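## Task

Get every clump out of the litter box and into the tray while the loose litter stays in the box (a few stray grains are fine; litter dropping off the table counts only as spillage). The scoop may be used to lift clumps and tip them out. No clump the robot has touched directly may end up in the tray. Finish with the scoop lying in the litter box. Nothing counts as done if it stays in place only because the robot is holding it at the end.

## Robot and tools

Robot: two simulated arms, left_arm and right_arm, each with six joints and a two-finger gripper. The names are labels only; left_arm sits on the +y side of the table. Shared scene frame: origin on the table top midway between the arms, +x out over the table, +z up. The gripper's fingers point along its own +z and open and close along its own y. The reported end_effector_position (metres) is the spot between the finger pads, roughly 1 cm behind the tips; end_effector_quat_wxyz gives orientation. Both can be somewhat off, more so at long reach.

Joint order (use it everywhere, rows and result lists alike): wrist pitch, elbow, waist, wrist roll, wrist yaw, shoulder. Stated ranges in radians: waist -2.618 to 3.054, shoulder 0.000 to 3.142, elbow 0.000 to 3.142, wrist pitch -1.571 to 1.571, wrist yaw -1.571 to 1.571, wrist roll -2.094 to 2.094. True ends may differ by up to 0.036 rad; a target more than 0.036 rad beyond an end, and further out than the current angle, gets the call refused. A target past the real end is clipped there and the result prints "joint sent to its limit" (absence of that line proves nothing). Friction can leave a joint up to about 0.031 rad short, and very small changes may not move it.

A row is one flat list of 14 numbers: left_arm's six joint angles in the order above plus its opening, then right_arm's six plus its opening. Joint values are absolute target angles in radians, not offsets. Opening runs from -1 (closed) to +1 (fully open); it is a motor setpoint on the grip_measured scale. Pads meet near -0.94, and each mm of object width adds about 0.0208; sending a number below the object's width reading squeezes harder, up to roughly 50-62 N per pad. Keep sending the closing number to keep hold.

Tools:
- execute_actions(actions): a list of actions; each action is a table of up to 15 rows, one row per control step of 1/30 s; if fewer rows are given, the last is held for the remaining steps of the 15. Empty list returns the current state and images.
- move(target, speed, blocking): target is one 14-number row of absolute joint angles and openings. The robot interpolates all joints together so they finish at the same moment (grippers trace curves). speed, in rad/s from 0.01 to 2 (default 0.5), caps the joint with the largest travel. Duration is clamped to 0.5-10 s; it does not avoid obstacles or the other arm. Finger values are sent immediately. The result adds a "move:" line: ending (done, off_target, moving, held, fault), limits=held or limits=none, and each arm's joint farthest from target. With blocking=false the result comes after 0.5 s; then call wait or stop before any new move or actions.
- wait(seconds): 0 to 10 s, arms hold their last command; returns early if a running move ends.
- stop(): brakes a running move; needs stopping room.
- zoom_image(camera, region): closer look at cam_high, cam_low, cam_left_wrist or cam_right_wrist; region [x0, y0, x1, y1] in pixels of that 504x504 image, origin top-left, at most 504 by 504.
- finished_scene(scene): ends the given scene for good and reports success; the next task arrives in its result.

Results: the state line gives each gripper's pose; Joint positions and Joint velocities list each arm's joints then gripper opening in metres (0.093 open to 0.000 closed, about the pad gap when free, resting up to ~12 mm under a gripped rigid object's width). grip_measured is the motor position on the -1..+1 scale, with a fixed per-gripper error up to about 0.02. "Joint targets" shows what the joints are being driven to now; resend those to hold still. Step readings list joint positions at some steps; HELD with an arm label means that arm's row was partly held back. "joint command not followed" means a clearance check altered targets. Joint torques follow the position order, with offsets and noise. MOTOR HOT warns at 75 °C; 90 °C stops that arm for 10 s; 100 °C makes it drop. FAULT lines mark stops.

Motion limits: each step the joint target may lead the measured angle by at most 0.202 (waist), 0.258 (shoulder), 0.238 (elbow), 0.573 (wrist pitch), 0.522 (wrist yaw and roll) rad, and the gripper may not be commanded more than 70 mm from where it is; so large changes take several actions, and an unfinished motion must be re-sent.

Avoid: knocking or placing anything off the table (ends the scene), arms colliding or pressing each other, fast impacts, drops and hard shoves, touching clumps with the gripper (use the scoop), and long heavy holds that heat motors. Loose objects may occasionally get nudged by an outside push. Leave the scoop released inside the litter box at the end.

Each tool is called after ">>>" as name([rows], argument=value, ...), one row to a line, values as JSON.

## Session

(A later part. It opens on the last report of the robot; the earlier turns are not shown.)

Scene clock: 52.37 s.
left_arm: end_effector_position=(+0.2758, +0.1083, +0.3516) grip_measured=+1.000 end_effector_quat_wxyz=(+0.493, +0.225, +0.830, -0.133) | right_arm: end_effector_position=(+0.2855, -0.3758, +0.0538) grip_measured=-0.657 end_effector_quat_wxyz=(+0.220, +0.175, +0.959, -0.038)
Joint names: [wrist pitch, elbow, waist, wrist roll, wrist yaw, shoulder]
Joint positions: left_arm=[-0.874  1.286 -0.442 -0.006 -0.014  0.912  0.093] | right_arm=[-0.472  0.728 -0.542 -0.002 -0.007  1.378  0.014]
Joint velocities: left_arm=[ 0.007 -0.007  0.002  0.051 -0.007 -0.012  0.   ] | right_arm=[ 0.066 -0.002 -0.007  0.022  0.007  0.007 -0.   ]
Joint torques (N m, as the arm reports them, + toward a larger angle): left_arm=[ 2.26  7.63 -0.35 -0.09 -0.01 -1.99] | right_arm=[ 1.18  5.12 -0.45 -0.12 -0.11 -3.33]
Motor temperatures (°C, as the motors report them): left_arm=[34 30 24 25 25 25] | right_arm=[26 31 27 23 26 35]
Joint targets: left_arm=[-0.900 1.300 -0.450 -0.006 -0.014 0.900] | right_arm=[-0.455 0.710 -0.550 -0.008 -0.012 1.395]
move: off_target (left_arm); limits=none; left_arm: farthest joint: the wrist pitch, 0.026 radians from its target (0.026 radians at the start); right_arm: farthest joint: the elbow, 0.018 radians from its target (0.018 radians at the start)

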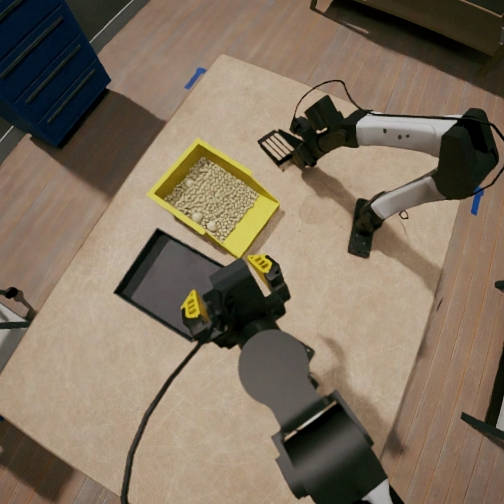

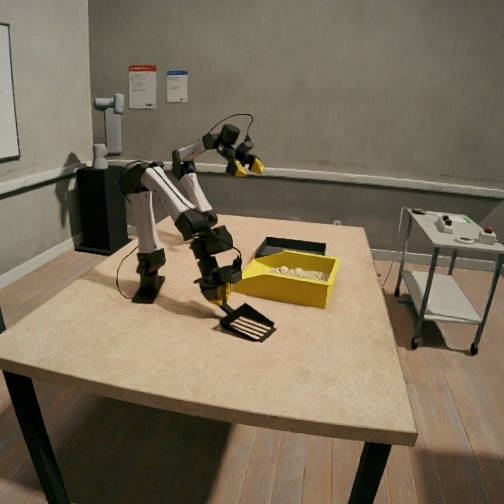

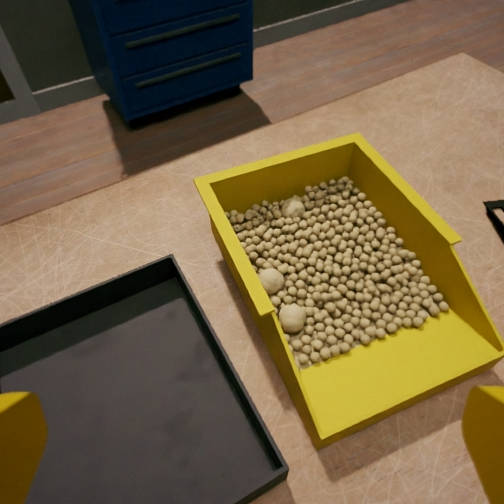

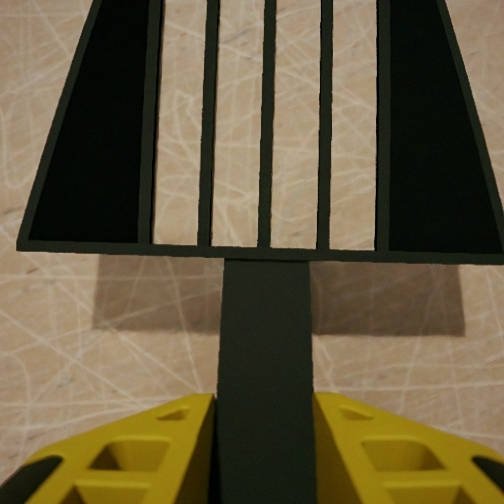

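>>> move(target=[-0.9,1.3,-0.45,-0.006,-0.014,0.9,1, -1.1,1.35,-0.45,0,-0.012,1.38,-0.85], speed=0.7)

>>> move(target=[-0.9,1.3,-0.45,-0.006,-0.014,0.9,1, -1.3,1.55,0.438,0.476,0,1.55,-0.85], speed=0.8)

>>> move(target=[-0.9,1.3,-0.45,-0.006,-0.014,0.9,1, -1.49,1.71,0.438,0.476,0,1.79,-0.85], speed=0.4)

>>> zoom_image(camera="cam_low", region=[200, 200, 350, 320])

Scene clock: 57.67 s.
left_arm: end_effector_position=(+0.2758, +0.1083, +0.3516) grip_measured=+1.000 end_effector_quat_wxyz=(+0.493, +0.225, +0.830, -0.133) | right_arm: end_effector_position=(+0.3031, -0.3539, +0.1984) grip_measured=-0.657 end_effector_quat_wxyz=(+0.207, +0.135, +0.969, -0.026)
Joint names: [wrist pitch, elbow, waist, wrist roll, wrist yaw, shoulder]
Joint positions: left_arm=[-0.874  1.286 -0.442 -0.006 -0.014  0.912  0.093] | right_arm=[-1.099  1.326 -0.458 -0.002 -0.007  1.378  0.014]
Joint velocities: left_arm=[ 0.007  0.002  0.012  0.022  0.037 -0.002  0.   ] | right_arm=[-0.037 -0.007 -0.017  0.037 -0.037 -0.022 -0.001]
Joint torques (N m, as the arm reports them, + toward a larger angle): left_arm=[ 2.28  7.51 -0.39 -0.08 -0.01 -1.9 ] | right_arm=[ 0.98  8.59  1.01 -0.06 -0.11 -4.64]
Motor temperatures (°C, as the motors report them): left_arm=[34 31 24 25 25 25] | right_arm=[27 32 27 23 26 34]
Joint targets: left_arm=[-0.900 1.300 -0.450 -0.006 -0.014 0.900] | right_arm=[-1.100 1.350 -0.450 0.000 -0.012 1.380]
move: off_target (left_arm, right_arm); limits=none; left_arm: farthest joint: the wrist pitch, 0.026 radians from its target (0.026 radians at the start); right_arm: farthest joint: the elbow, 0.024 radians from its target (0.622 radians at the start)

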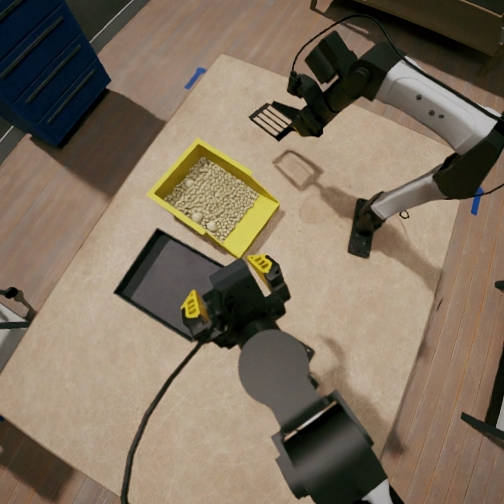

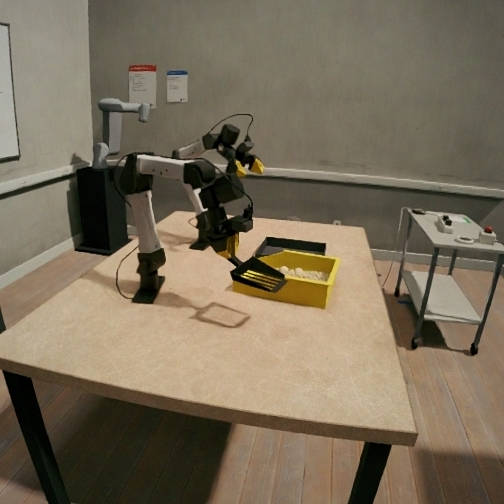

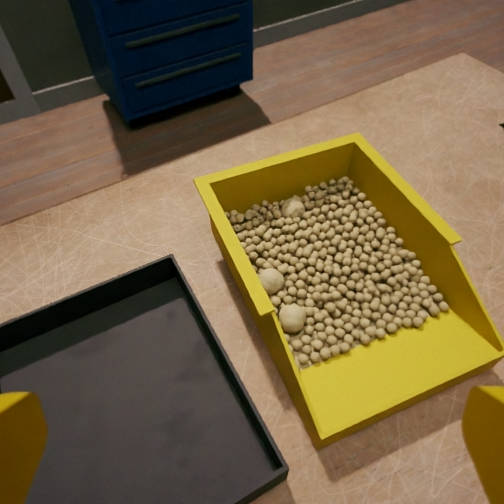

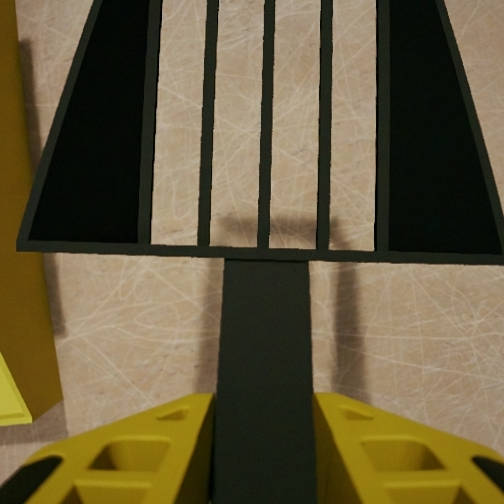

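Scene clock: 59.60 s.
left_arm: end_effector_position=(+0.2758, +0.1083, +0.3516) grip_measured=+1.000 end_effector_quat_wxyz=(+0.493, +0.225, +0.830, -0.133) | right_arm: end_effector_position=(+0.2598, -0.0833, +0.1993) grip_measured=-0.656 end_effector_quat_wxyz=(+0.110, -0.072, +0.989, +0.069)
Joint names: [wrist pitch, elbow, waist, wrist roll, wrist yaw, shoulder]
Joint positions: left_arm=[-0.874  1.286 -0.442 -0.006 -0.014  0.912  0.093] | right_arm=[-1.295  1.521  0.435  0.468 -0.005  1.536  0.014]
Joint velocities: left_arm=[ 0.022 -0.012 -0.002  0.037 -0.022 -0.007  0.   ] | right_arm=[-0.007 -0.007 -0.002 -0.007 -0.051 -0.002  0.001]
Joint torques (N m, as the arm reports them, + toward a larger angle): left_arm=[ 2.26  7.43 -0.38 -0.13 -0.02 -1.91] | right_arm=[ 0.64  8.62  0.54 -0.02  0.   -4.77]
Motor temperatures (°C, as the motors report them): left_arm=[34 31 24 25 25 25] | right_arm=[27 32 27 23 26 34]
Joint targets: left_arm=[-0.900 1.300 -0.450 -0.006 -0.014 0.900] | right_arm=[-1.300 1.550 0.438 0.476 0.000 1.550]
move: off_target (left_arm, right_arm); limits=none; left_arm: farthest joint: the wrist pitch, 0.026 radians from its target (0.026 radians at the start); right_arm: farthest joint: the elbow, 0.029 radians from its target (0.224 radians at the start)

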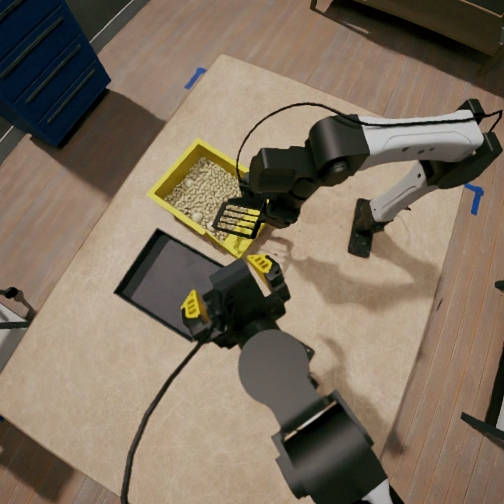

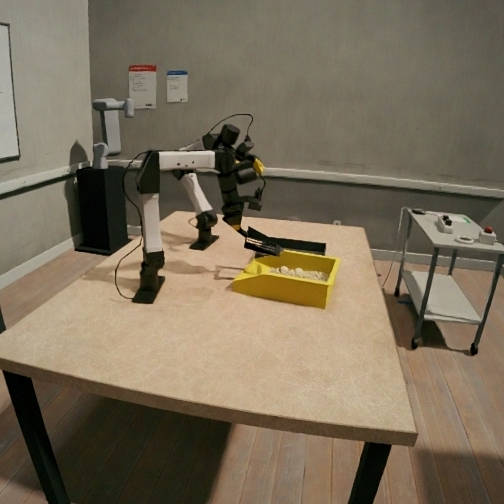

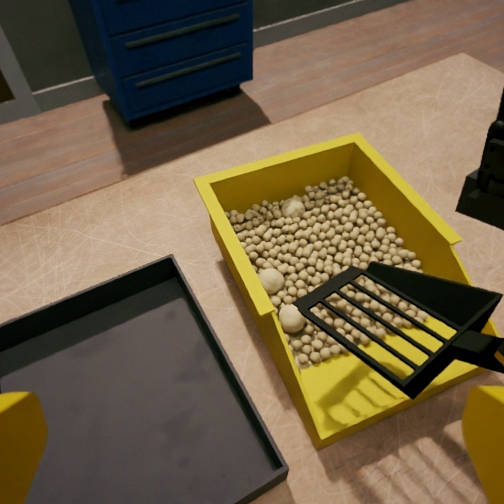

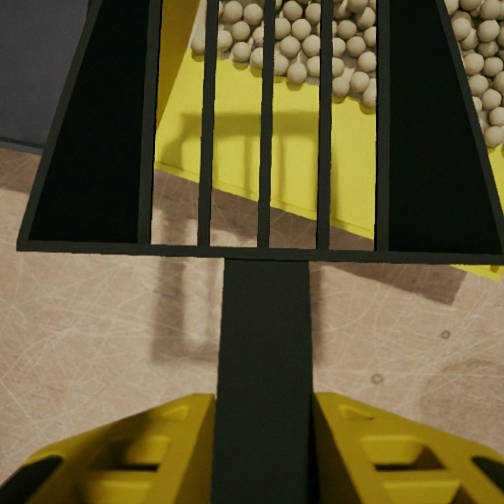

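Scene clock: 60.93 s.
left_arm: end_effector_position=(+0.2758, +0.1083, +0.3516) grip_measured=+1.000 end_effector_quat_wxyz=(+0.493, +0.225, +0.830, -0.133) | right_arm: end_effector_position=(+0.2628, -0.0812, +0.1636) grip_measured=-0.656 end_effector_quat_wxyz=(-0.006, -0.072, +0.997, -0.000)
Joint names: [wrist pitch, elbow, waist, wrist roll, wrist yaw, shoulder]
Joint positions: left_arm=[-0.874  1.286 -0.442 -0.006 -0.014  0.912  0.093] | right_arm=[-1.478  1.679  0.435  0.468 -0.005  1.782  0.014]
Joint velocities: left_arm=[-0.051 -0.002 -0.002 -0.051  0.007  0.007  0.   ] | right_arm=[ 0.022 -0.002  0.007  0.051  0.022 -0.007 -0.001]
Joint torques (N m, as the arm reports them, + toward a larger angle): left_arm=[ 2.26  7.53 -0.46 -0.11  0.01 -1.93] | right_arm=[ 0.14  8.41  0.55  0.    0.   -6.91]
Motor temperatures (°C, as the motors report them): left_arm=[34 31 24 25 25 25] | right_arm=[27 32 27 23 26 34]
Joint targets: left_arm=[-0.900 1.300 -0.450 -0.006 -0.014 0.900] | right_arm=[-1.490 1.710 0.438 0.476 -0.000 1.790]
move: off_target (left_arm, right_arm); limits=none; left_arm: farthest joint: the wrist pitch, 0.026 radians from its target (0.026 radians at the start); right_arm: farthest joint: the elbow, 0.031 radians from its target (0.189 radians at the start)

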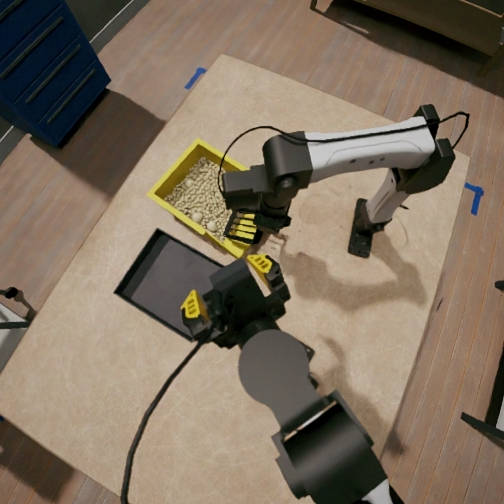

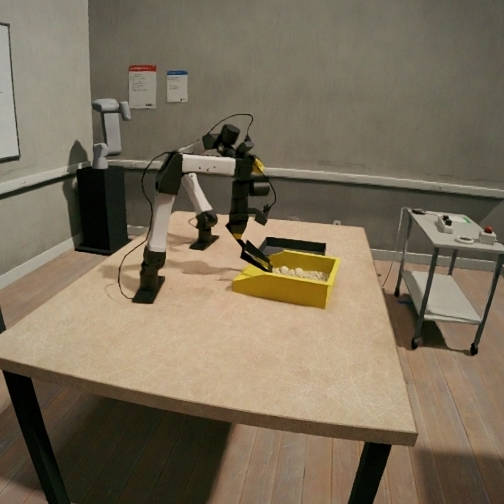

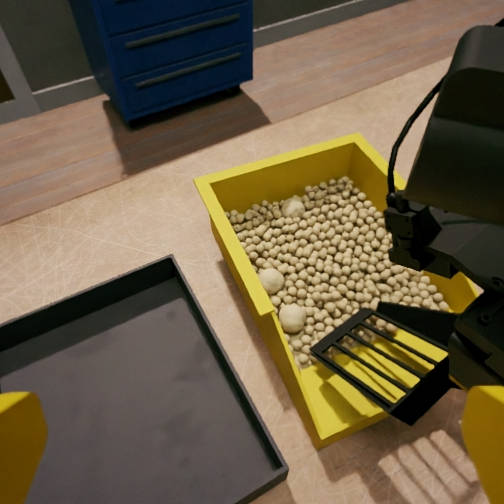

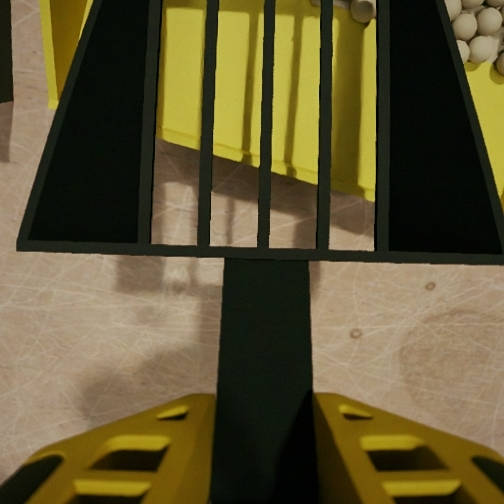

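Region (200, 200, 350, 320) of cam_low's 504x504 image, scaled by 3.360, with more detail than that image has; it fills the top 403 rows of this view, and the rest is white.

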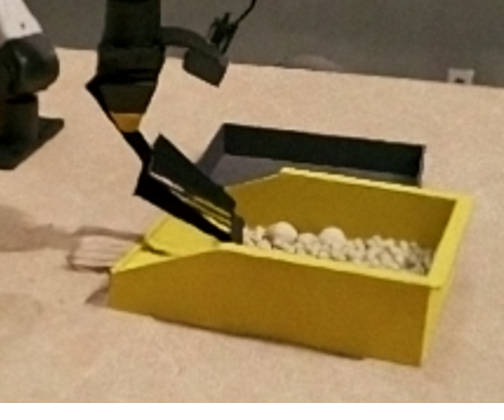

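>>> move(target=[-0.9,1.3,-0.45,-0.006,-0.014,0.9,1, -1.34,1.555,0.459,0.497,0,1.79,-0.85], speed=0.2)

>>> zoom_image(camera="cam_left_wrist", region=[200, 200, 480, 450])

Scene clock: 64.17 s.
left_arm: end_effector_position=(+0.2758, +0.1083, +0.3516) grip_measured=+1.000 end_effector_quat_wxyz=(+0.493, +0.225, +0.830, -0.133) | right_arm: end_effector_position=(+0.2712, -0.0725, +0.1396) grip_measured=-0.656 end_effector_quat_wxyz=(+0.016, -0.069, +0.997, +0.002)
Joint names: [wrist pitch, elbow, waist, wrist roll, wrist yaw, shoulder]
Joint positions: left_arm=[-0.874  1.286 -0.442 -0.006 -0.014  0.912  0.093] | right_arm=[-1.342  1.583  0.452  0.491  0.013  1.782  0.014]
Joint velocities: left_arm=[-0.007  0.002 -0.022 -0.007  0.066 -0.002  0.   ] | right_arm=[-0.007  0.017  0.012  0.022 -0.022  0.012  0.   ]
Joint torques (N m, as the arm reports them, + toward a larger angle): left_arm=[ 2.26  7.52 -0.31 -0.09  0.04 -1.97] | right_arm=[ 0.32  4.05  0.98 -0.06 -0.14 -7.  ]
Motor temperatures (°C, as the motors report them): left_arm=[35 31 24 25 25 25] | right_arm=[27 32 27 23 26 34]
Joint targets: left_arm=[-0.900 1.300 -0.450 -0.006 -0.014 0.900] | right_arm=[-1.340 1.555 0.459 0.497 -0.000 1.790]
move: off_target (left_arm, right_arm); limits=none; left_arm: farthest joint: the wrist pitch, 0.026 radians from its target (0.026 radians at the start); right_arm: farthest joint: the elbow, 0.028 radians from its target (0.124 radians at the start)

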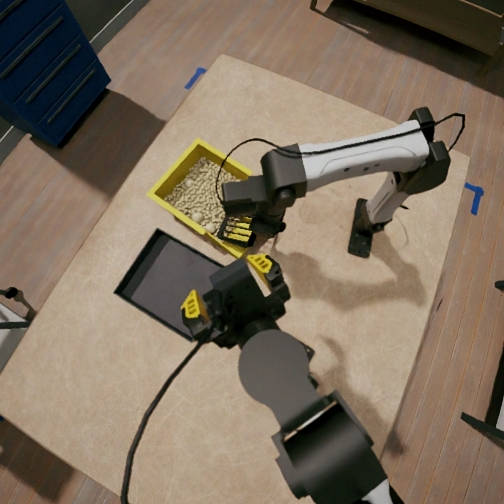

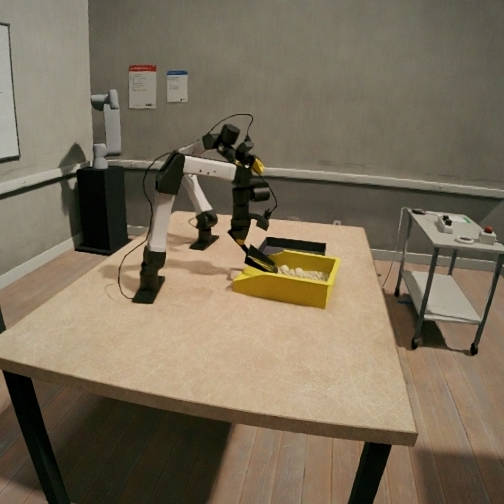

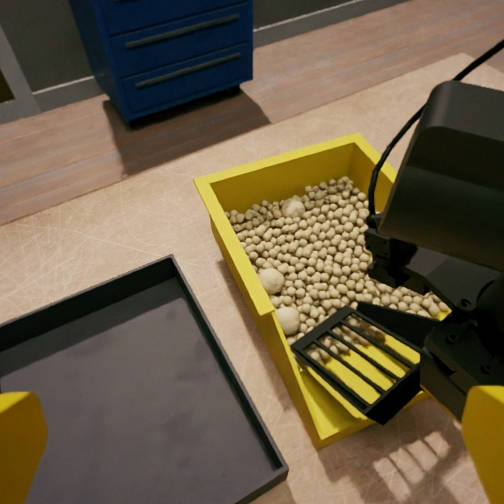

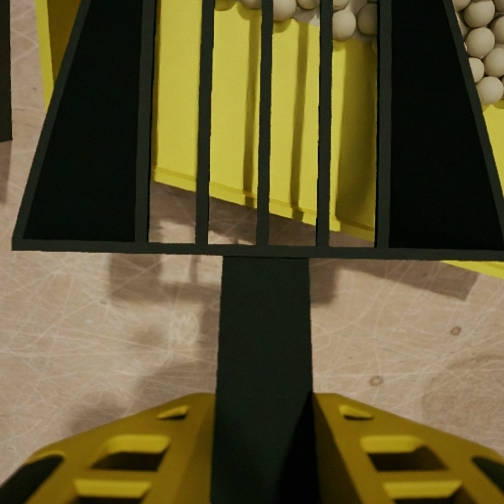

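Region (200, 200, 480, 450) of cam_left_wrist's 504x504 image, scaled by 1.800, with more detail than that image has; it fills the top 450 rows of this view, and the rest is white.

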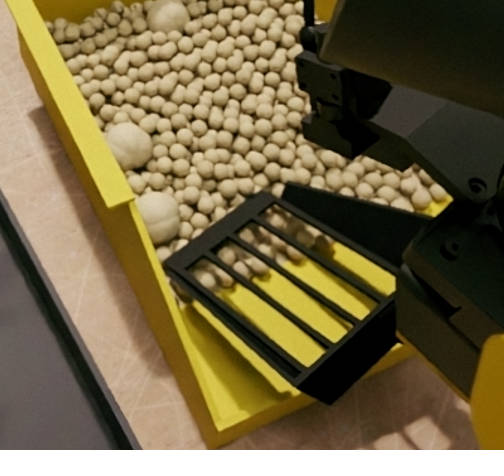

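>>> move(target=[-1.0,1.25,-0.45,-0.006,-0.014,0.75,-1, -1.42,1.55,0.6,0.727,0,1.68,-0.85], speed=0.25)

Scene clock: 68.33 s.
left_arm: end_effector_position=(+0.2357, +0.1325, +0.3602) grip_measured=-0.992 end_effector_quat_wxyz=(+0.508, +0.222, +0.821, -0.137) | right_arm: end_effector_position=(+0.2235, -0.0508, +0.1581) grip_measured=-0.656 end_effector_quat_wxyz=(+0.010, -0.026, +1.000, +0.006)
Joint names: [wrist pitch, elbow, waist, wrist roll, wrist yaw, shoulder]
Joint positions: left_arm=[-0.973  1.274 -0.442 -0.006 -0.014  0.762  0.   ] | right_arm=[-1.409  1.566  0.594  0.719  0.005  1.706  0.014]
Joint velocities: left_arm=[-0.022 -0.012  0.002  0.037 -0.051 -0.002  0.   ] | right_arm=[-0.022 -0.002  0.002  0.022  0.007 -0.007 -0.001]
Joint torques (N m, as the arm reports them, + toward a larger angle): left_arm=[ 2.32  4.56 -0.42 -0.1  -0.01 -0.1 ] | right_arm=[ 0.17  4.84  0.91  0.01 -0.07 -8.78]
Motor temperatures (°C, as the motors report them): left_arm=[35 31 24 25 25 25] | right_arm=[26 32 27 23 26 34]
Joint targets: left_arm=[-1.000 1.250 -0.450 -0.006 -0.014 0.750] | right_arm=[-1.420 1.550 0.600 0.727 0.000 1.680]
move: off_target (left_arm, right_arm); limits=none; left_arm: farthest joint: the wrist pitch, 0.027 radians from its target (0.126 radians at the start); right_arm: farthest joint: the shoulder, 0.026 radians from its target (0.102 radians at the start)

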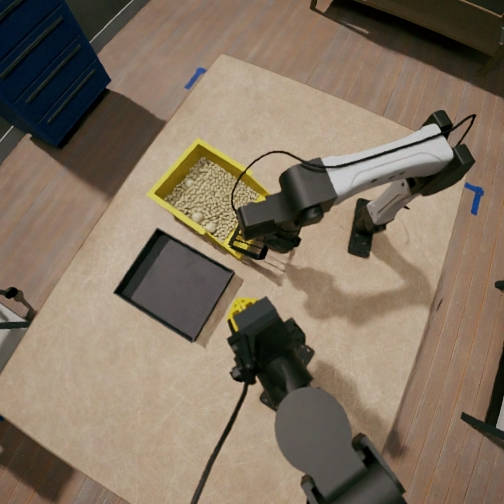

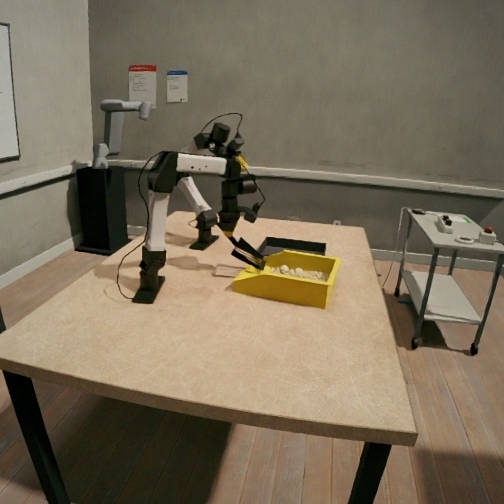

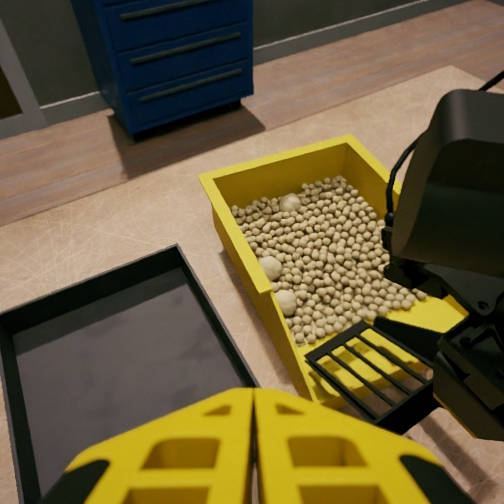

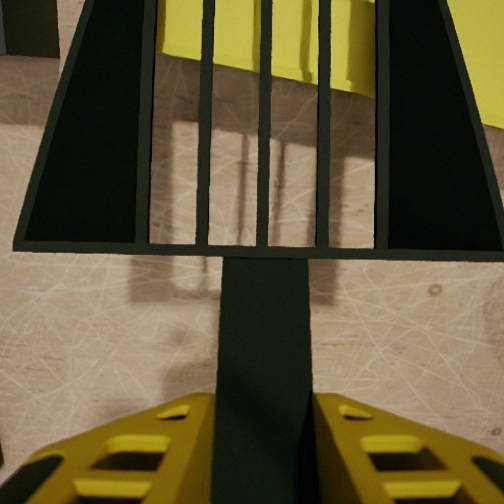

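>>> move(target=[-1.0,1.25,-0.45,-0.006,-0.014,0.75,-1, -1.35,1.518,0.538,0.662,0,1.748,-0.85], speed=0.15)

>>> zoom_image(camera="cam_left_wrist", region=[200, 180, 480, 430])

Scene clock: 70.70 s.
left_arm: end_effector_position=(+0.2357, +0.1325, +0.3601) grip_measured=-0.992 end_effector_quat_wxyz=(+0.508, +0.222, +0.821, -0.137) | right_arm: end_effector_position=(+0.2397, -0.0588, +0.1424) grip_measured=-0.656 end_effector_quat_wxyz=(+0.011, -0.026, +1.000, -0.001)
Joint names: [wrist pitch, elbow, waist, wrist roll, wrist yaw, shoulder]
Joint positions: left_arm=[-0.974  1.274 -0.442 -0.006 -0.014  0.762  0.   ] | right_arm=[-1.358  1.536  0.545  0.67   0.014  1.734  0.014]
Joint velocities: left_arm=[-0.007  0.007 -0.012 -0.022 -0.022 -0.002  0.   ] | right_arm=[ 0.022 -0.002  0.012 -0.066 -0.022 -0.007  0.001]
Joint torques (N m, as the arm reports them, + toward a larger angle): left_arm=[ 2.29  4.42 -0.31 -0.08  0.   -0.09] | right_arm=[ 0.32  4.85 -0.41 -0.14 -0.14 -6.04]
Motor temperatures (°C, as the motors report them): left_arm=[35 31 24 25 25 25] | right_arm=[26 32 27 23 26 35]
Joint targets: left_arm=[-1.000 1.250 -0.450 -0.006 -0.014 0.750] | right_arm=[-1.350 1.518 0.538 0.662 0.000 1.748]
move: off_target (left_arm); limits=none; left_arm: farthest joint: the wrist pitch, 0.026 radians from its target (0.026 radians at the start); right_arm: farthest joint: the elbow, 0.018 radians from its target (0.048 radians at the start)

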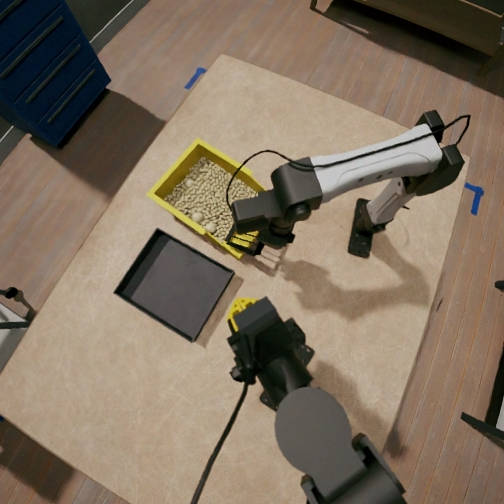

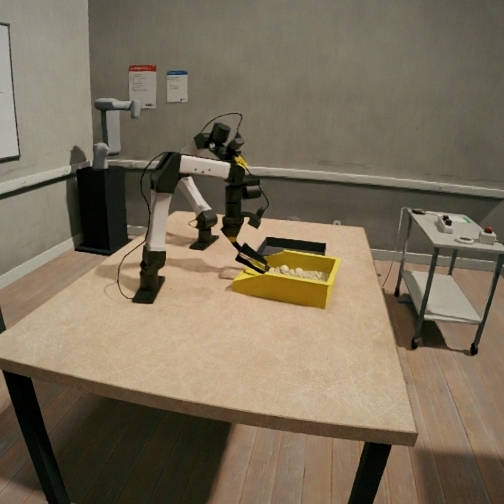

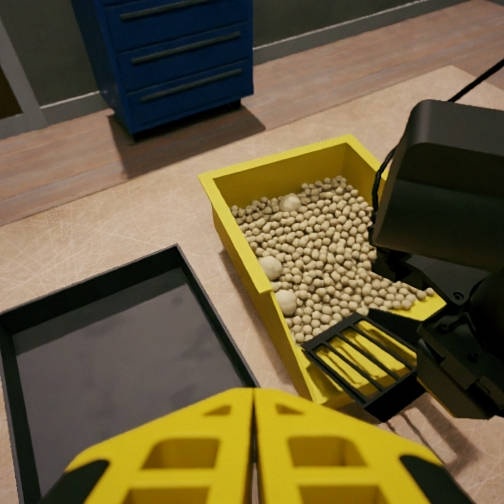

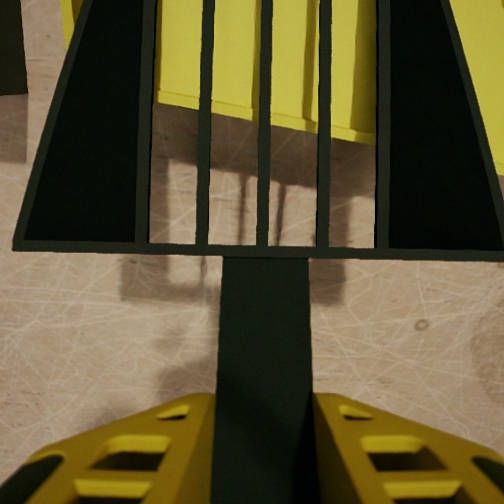

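Region (200, 180, 480, 430) of cam_left_wrist's 504x504 image, scaled by 1.800, with more detail than that image has; it fills the top 450 rows of this view, and the rest is white.

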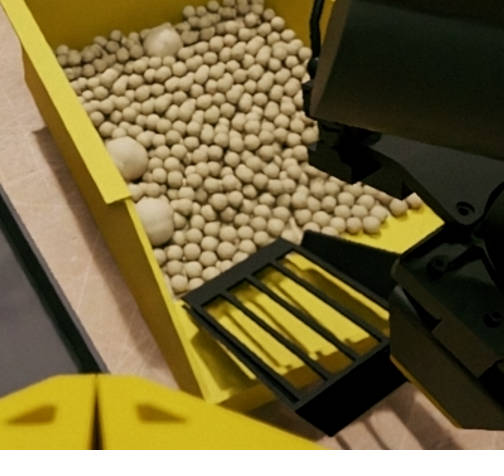

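>>> move(target=[-1.0,1.25,-0.45,-0.006,-0.014,0.75,-1, -1.33,1.61,0.46,0.583,0,1.835,-0.85], speed=0.12)

>>> zoom_image(camera="cam_left_wrist", region=[200, 180, 480, 430])

Scene clock: 73.00 s.
left_arm: end_effector_position=(+0.2357, +0.1325, +0.3601) grip_measured=-0.992 end_effector_quat_wxyz=(+0.508, +0.222, +0.821, -0.137) | right_arm: end_effector_position=(+0.2750, -0.0642, +0.1370) grip_measured=-0.656 end_effector_quat_wxyz=(+0.023, -0.026, +0.999, +0.004)
Joint names: [wrist pitch, elbow, waist, wrist roll, wrist yaw, shoulder]
Joint positions: left_arm=[-0.974  1.274 -0.442 -0.006 -0.014  0.762  0.   ] | right_arm=[-1.324  1.597  0.468  0.593  0.02   1.803  0.014]
Joint velocities: left_arm=[ 0.095  0.002  0.002  0.022 -0.007  0.012  0.   ] | right_arm=[-0.037  0.007 -0.012 -0.007 -0.022 -0.007 -0.   ]
Joint torques (N m, as the arm reports them, + toward a larger angle): left_arm=[ 2.26  4.55 -0.3  -0.1   0.   -0.09] | right_arm=[ 0.26  7.21 -0.47 -0.17 -0.18 -5.35]
Motor temperatures (°C, as the motors report them): left_arm=[35 31 24 25 25 25] | right_arm=[26 32 27 23 26 35]
Joint targets: left_arm=[-1.000 1.250 -0.450 -0.006 -0.014 0.750] | right_arm=[-1.330 1.610 0.460 0.583 0.000 1.835]
move: off_target (left_arm, right_arm); limits=none; left_arm: farthest joint: the wrist pitch, 0.026 radians from its target (0.026 radians at the start); right_arm: farthest joint: the shoulder, 0.032 radians from its target (0.101 radians at the start)

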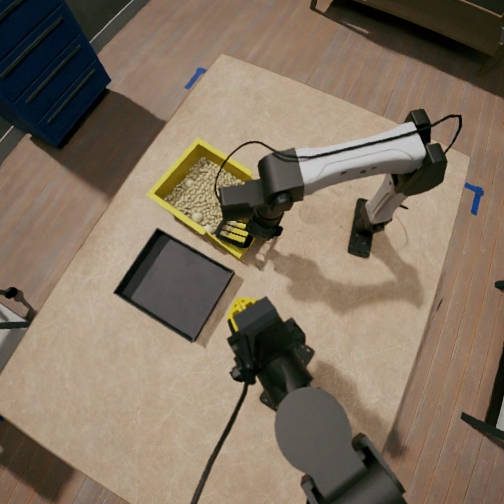

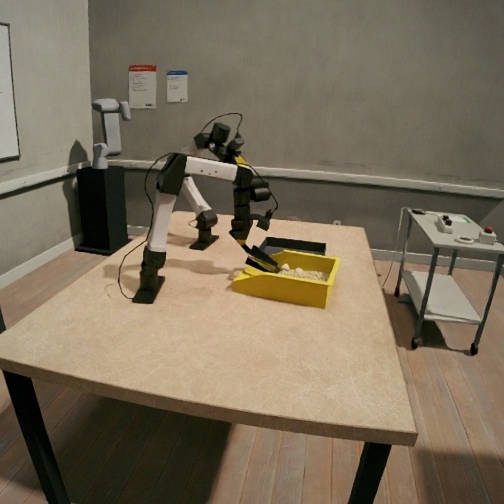

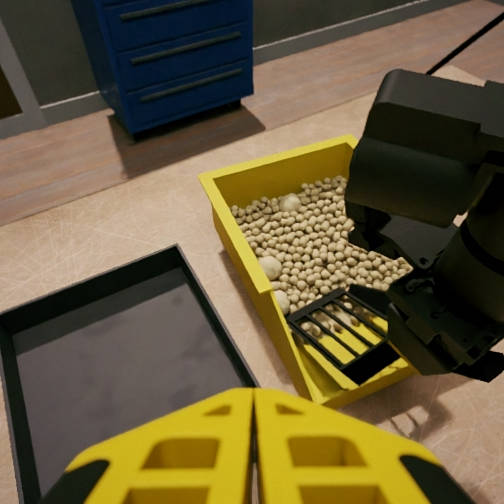

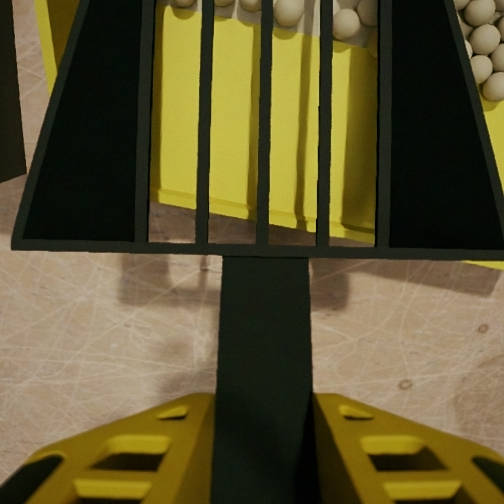

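Region (200, 180, 480, 430) of cam_left_wrist's 504x504 image, scaled by 1.800, with more detail than that image has; it fills the top 450 rows of this view, and the rest is white.

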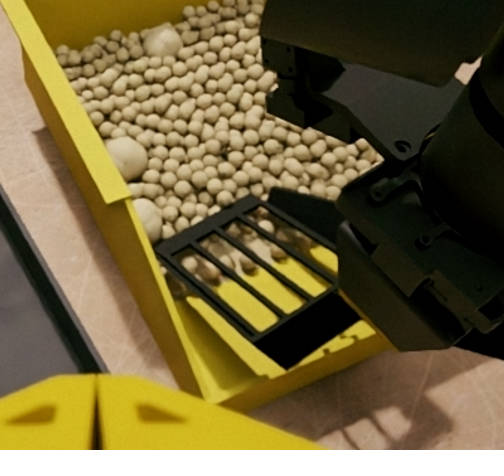

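>>> move(target=[-1.0,1.25,-0.45,-0.006,-0.014,0.75,-1, -1.50,1.72,0.5,0.70,-0.05,1.80,-0.85], speed=0.3)

>>> move(target=[-1.0,1.25,-0.45,-0.006,-0.014,0.75,-1, -1.575,1.77,0.505,0.717,-0.105,1.87,-0.85], speed=0.15)

>>> zoom_image(camera="cam_left_wrist", region=[200, 180, 480, 430])

Scene clock: 77.43 s.
left_arm: end_effector_position=(+0.2357, +0.1325, +0.3601) grip_measured=-0.992 end_effector_quat_wxyz=(+0.508, +0.222, +0.821, -0.137) | right_arm: end_effector_position=(+0.2491, -0.0603, +0.1612) grip_measured=-0.656 end_effector_quat_wxyz=(-0.024, +0.011, +1.000, +0.009)
Joint names: [wrist pitch, elbow, waist, wrist roll, wrist yaw, shoulder]
Joint positions: left_arm=[-0.974  1.274 -0.442 -0.006 -0.014  0.762  0.   ] | right_arm=[-1.487  1.693  0.493  0.692 -0.044  1.803  0.014]
Joint velocities: left_arm=[ 0.007  0.012 -0.007 -0.11  -0.007 -0.012  0.   ] | right_arm=[-0.022  0.007 -0.012  0.037  0.022 -0.002 -0.   ]
Joint torques (N m, as the arm reports them, + toward a larger angle): left_arm=[ 2.31  4.44 -0.29 -0.08  0.04 -0.15] | right_arm=[ 0.07  8.06  0.98  0.04 -0.14 -7.74]
Motor temperatures (°C, as the motors report them): left_arm=[35 31 24 25 25 25] | right_arm=[26 33 27 23 26 35]
Joint targets: left_arm=[-1.000 1.250 -0.450 -0.006 -0.014 0.750] | right_arm=[-1.500 1.720 0.500 0.700 -0.050 1.800]
move: off_target (left_arm, right_arm); limits=none; left_arm: farthest joint: the wrist pitch, 0.026 radians from its target (0.026 radians at the start); right_arm: farthest joint: the elbow, 0.027 radians from its target (0.123 radians at the start)

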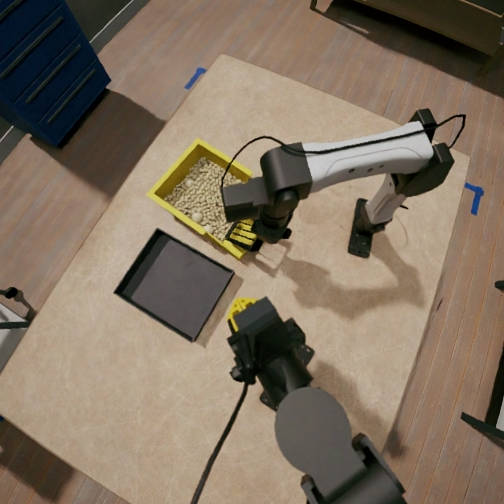

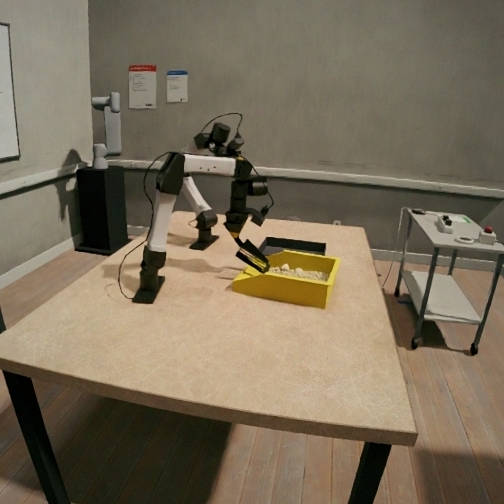

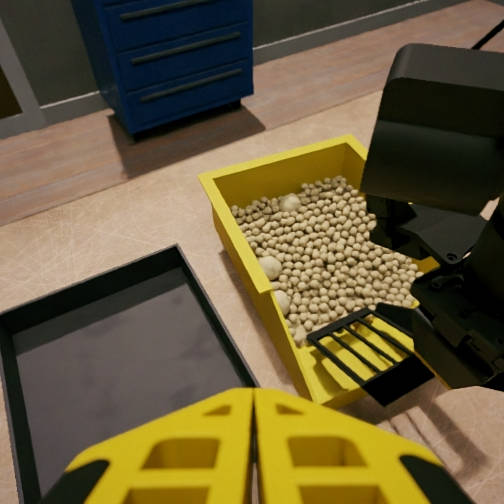

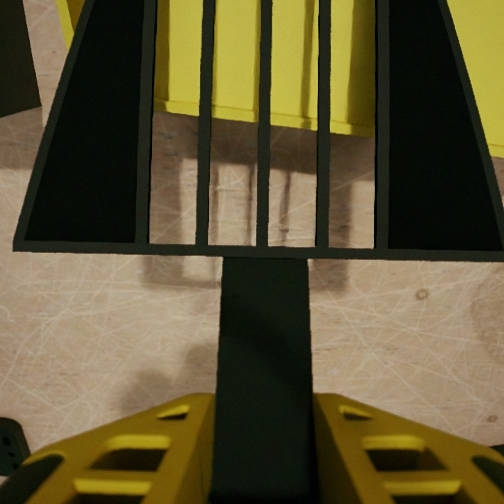

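Scene clock: 78.43 s.
left_arm: end_effector_position=(+0.2357, +0.1325, +0.3601) grip_measured=-0.992 end_effector_quat_wxyz=(+0.508, +0.222, +0.821, -0.137) | right_arm: end_effector_position=(+0.2399, -0.0545, +0.1575) grip_measured=-0.656 end_effector_quat_wxyz=(-0.069, +0.019, +0.997, +0.005)
Joint names: [wrist pitch, elbow, waist, wrist roll, wrist yaw, shoulder]
Joint positions: left_arm=[-0.974  1.274 -0.442 -0.006 -0.014  0.762  0.   ] | right_arm=[-1.555  1.743  0.498  0.709 -0.095  1.858  0.014]
Joint velocities: left_arm=[ 0.007 -0.002  0.012 -0.037  0.007 -0.017  0.   ] | right_arm=[ 0.007 -0.012  0.002 -0.037 -0.037 -0.007 -0.   ]
Joint torques (N m, as the arm reports them, + toward a larger angle): left_arm=[ 2.3   4.57 -0.42 -0.05  0.    0.02] | right_arm=[-0.14  8.01  1.08  0.01 -0.13 -6.85]
Motor temperatures (°C, as the motors report them): left_arm=[35 31 24 25 25 25] | right_arm=[26 33 27 23 26 35]
Joint targets: left_arm=[-1.000 1.250 -0.450 -0.006 -0.014 0.750] | right_arm=[-1.575 1.770 0.505 0.717 -0.105 1.870]
move: off_target (left_arm, right_arm); limits=none; left_arm: farthest joint: the wrist pitch, 0.026 radians from its target (0.026 radians at the start); right_arm: farthest joint: the elbow, 0.027 radians from its target (0.077 radians at the start)

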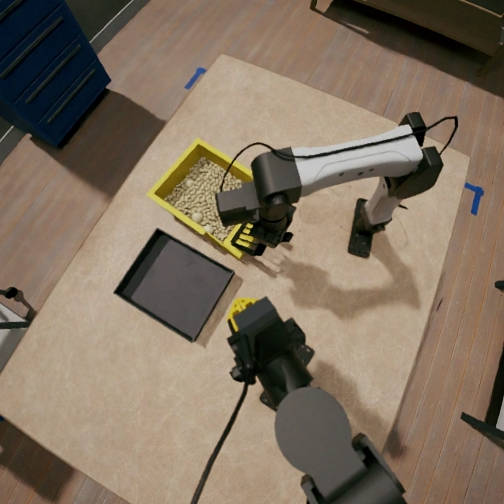

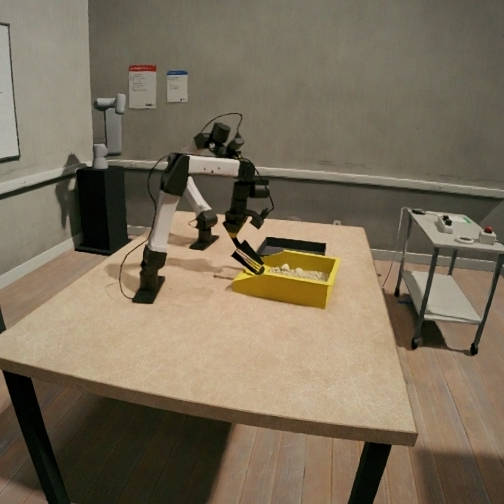

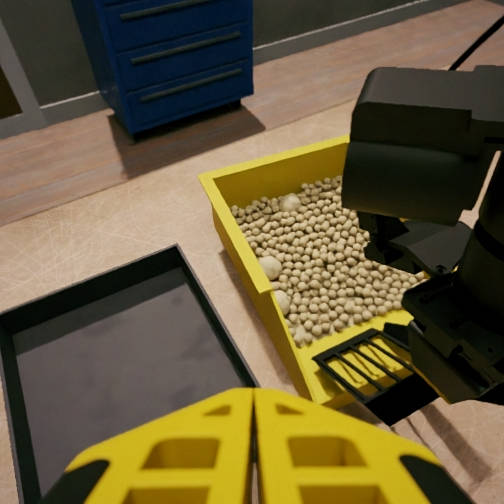

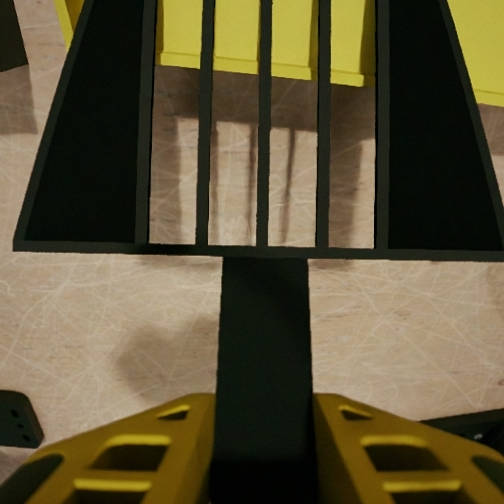

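Region (200, 180, 480, 430) of cam_left_wrist's 504x504 image, scaled by 1.800, with more detail than that image has; it fills the top 450 rows of this view, and the rest is white.

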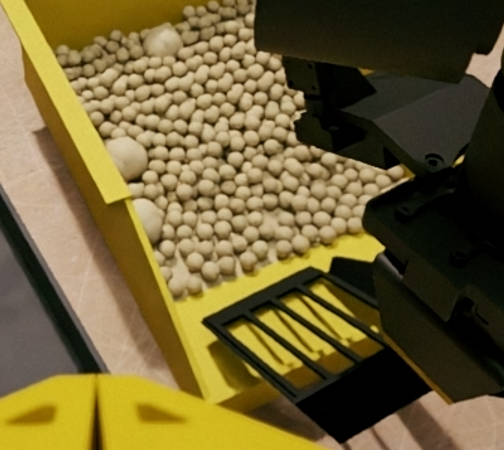

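>>> move(target=[-1.0,1.25,-0.45,-0.006,-0.014,0.75,-1, -1.575,1.855,0.445,0.655,-0.105,1.985,-0.85], speed=0.12)

>>> zoom_image(camera="cam_left_wrist", region=[200, 180, 480, 430])

Scene clock: 80.87 s.
left_arm: end_effector_position=(+0.2357, +0.1325, +0.3601) grip_measured=-0.992 end_effector_quat_wxyz=(+0.508, +0.222, +0.821, -0.137) | right_arm: end_effector_position=(+0.2627, -0.0530, +0.1523) grip_measured=-0.656 end_effector_quat_wxyz=(-0.075, +0.021, +0.997, +0.004)
Joint names: [wrist pitch, elbow, waist, wrist roll, wrist yaw, shoulder]
Joint positions: left_arm=[-0.974  1.274 -0.442 -0.006 -0.014  0.762  0.   ] | right_arm=[-1.579  1.841  0.458  0.671 -0.098  1.948  0.014]
Joint velocities: left_arm=[-0.007 -0.002  0.012 -0.066  0.007  0.002  0.   ] | right_arm=[-0.007  0.007 -0.007  0.081  0.051 -0.012  0.001]
Joint torques (N m, as the arm reports them, + toward a larger angle): left_arm=[ 2.29  4.42 -0.34 -0.08 -0.01 -0.15] | right_arm=[ 0.06  6.89 -0.88 -0.23 -0.15 -5.81]
Motor temperatures (°C, as the motors report them): left_arm=[35 30 24 25 25 25] | right_arm=[26 33 27 23 26 35]
Joint targets: left_arm=[-1.000 1.250 -0.450 -0.006 -0.014 0.750] | right_arm=[-1.575 1.855 0.445 0.655 -0.105 1.985]
move: off_target (left_arm, right_arm); limits=none; left_arm: farthest joint: the wrist pitch, 0.026 radians from its target (0.026 radians at the start); right_arm: farthest joint: the shoulder, 0.037 radians from its target (0.127 radians at the start)

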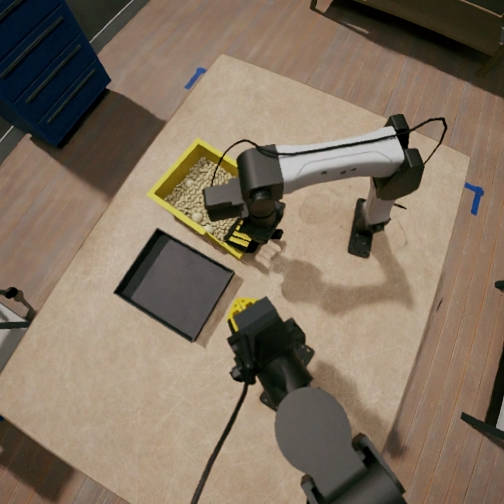

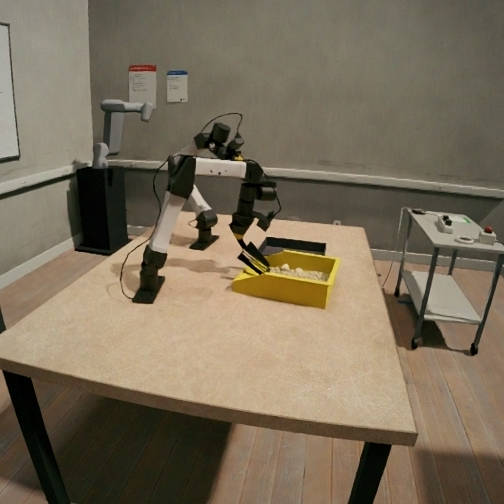

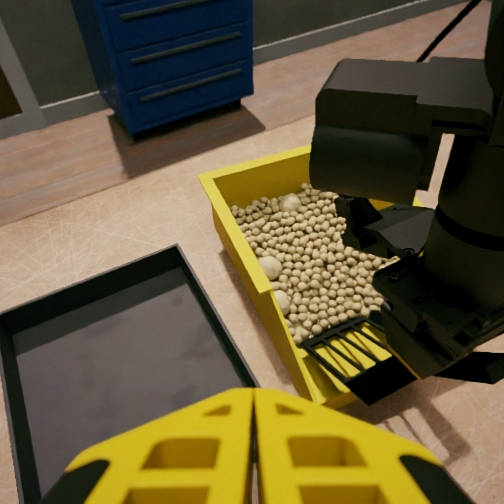

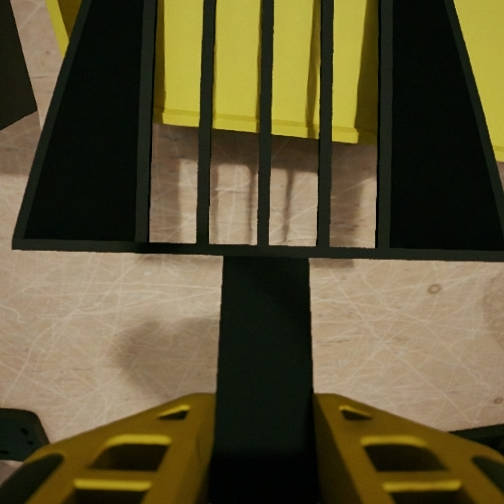

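Region (200, 180, 480, 430) of cam_left_wrist's 504x504 image, scaled by 1.800, with more detail than that image has; it fills the top 450 rows of this view, and the rest is white.

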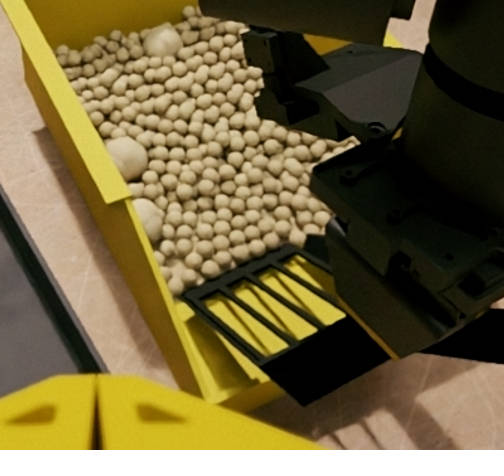

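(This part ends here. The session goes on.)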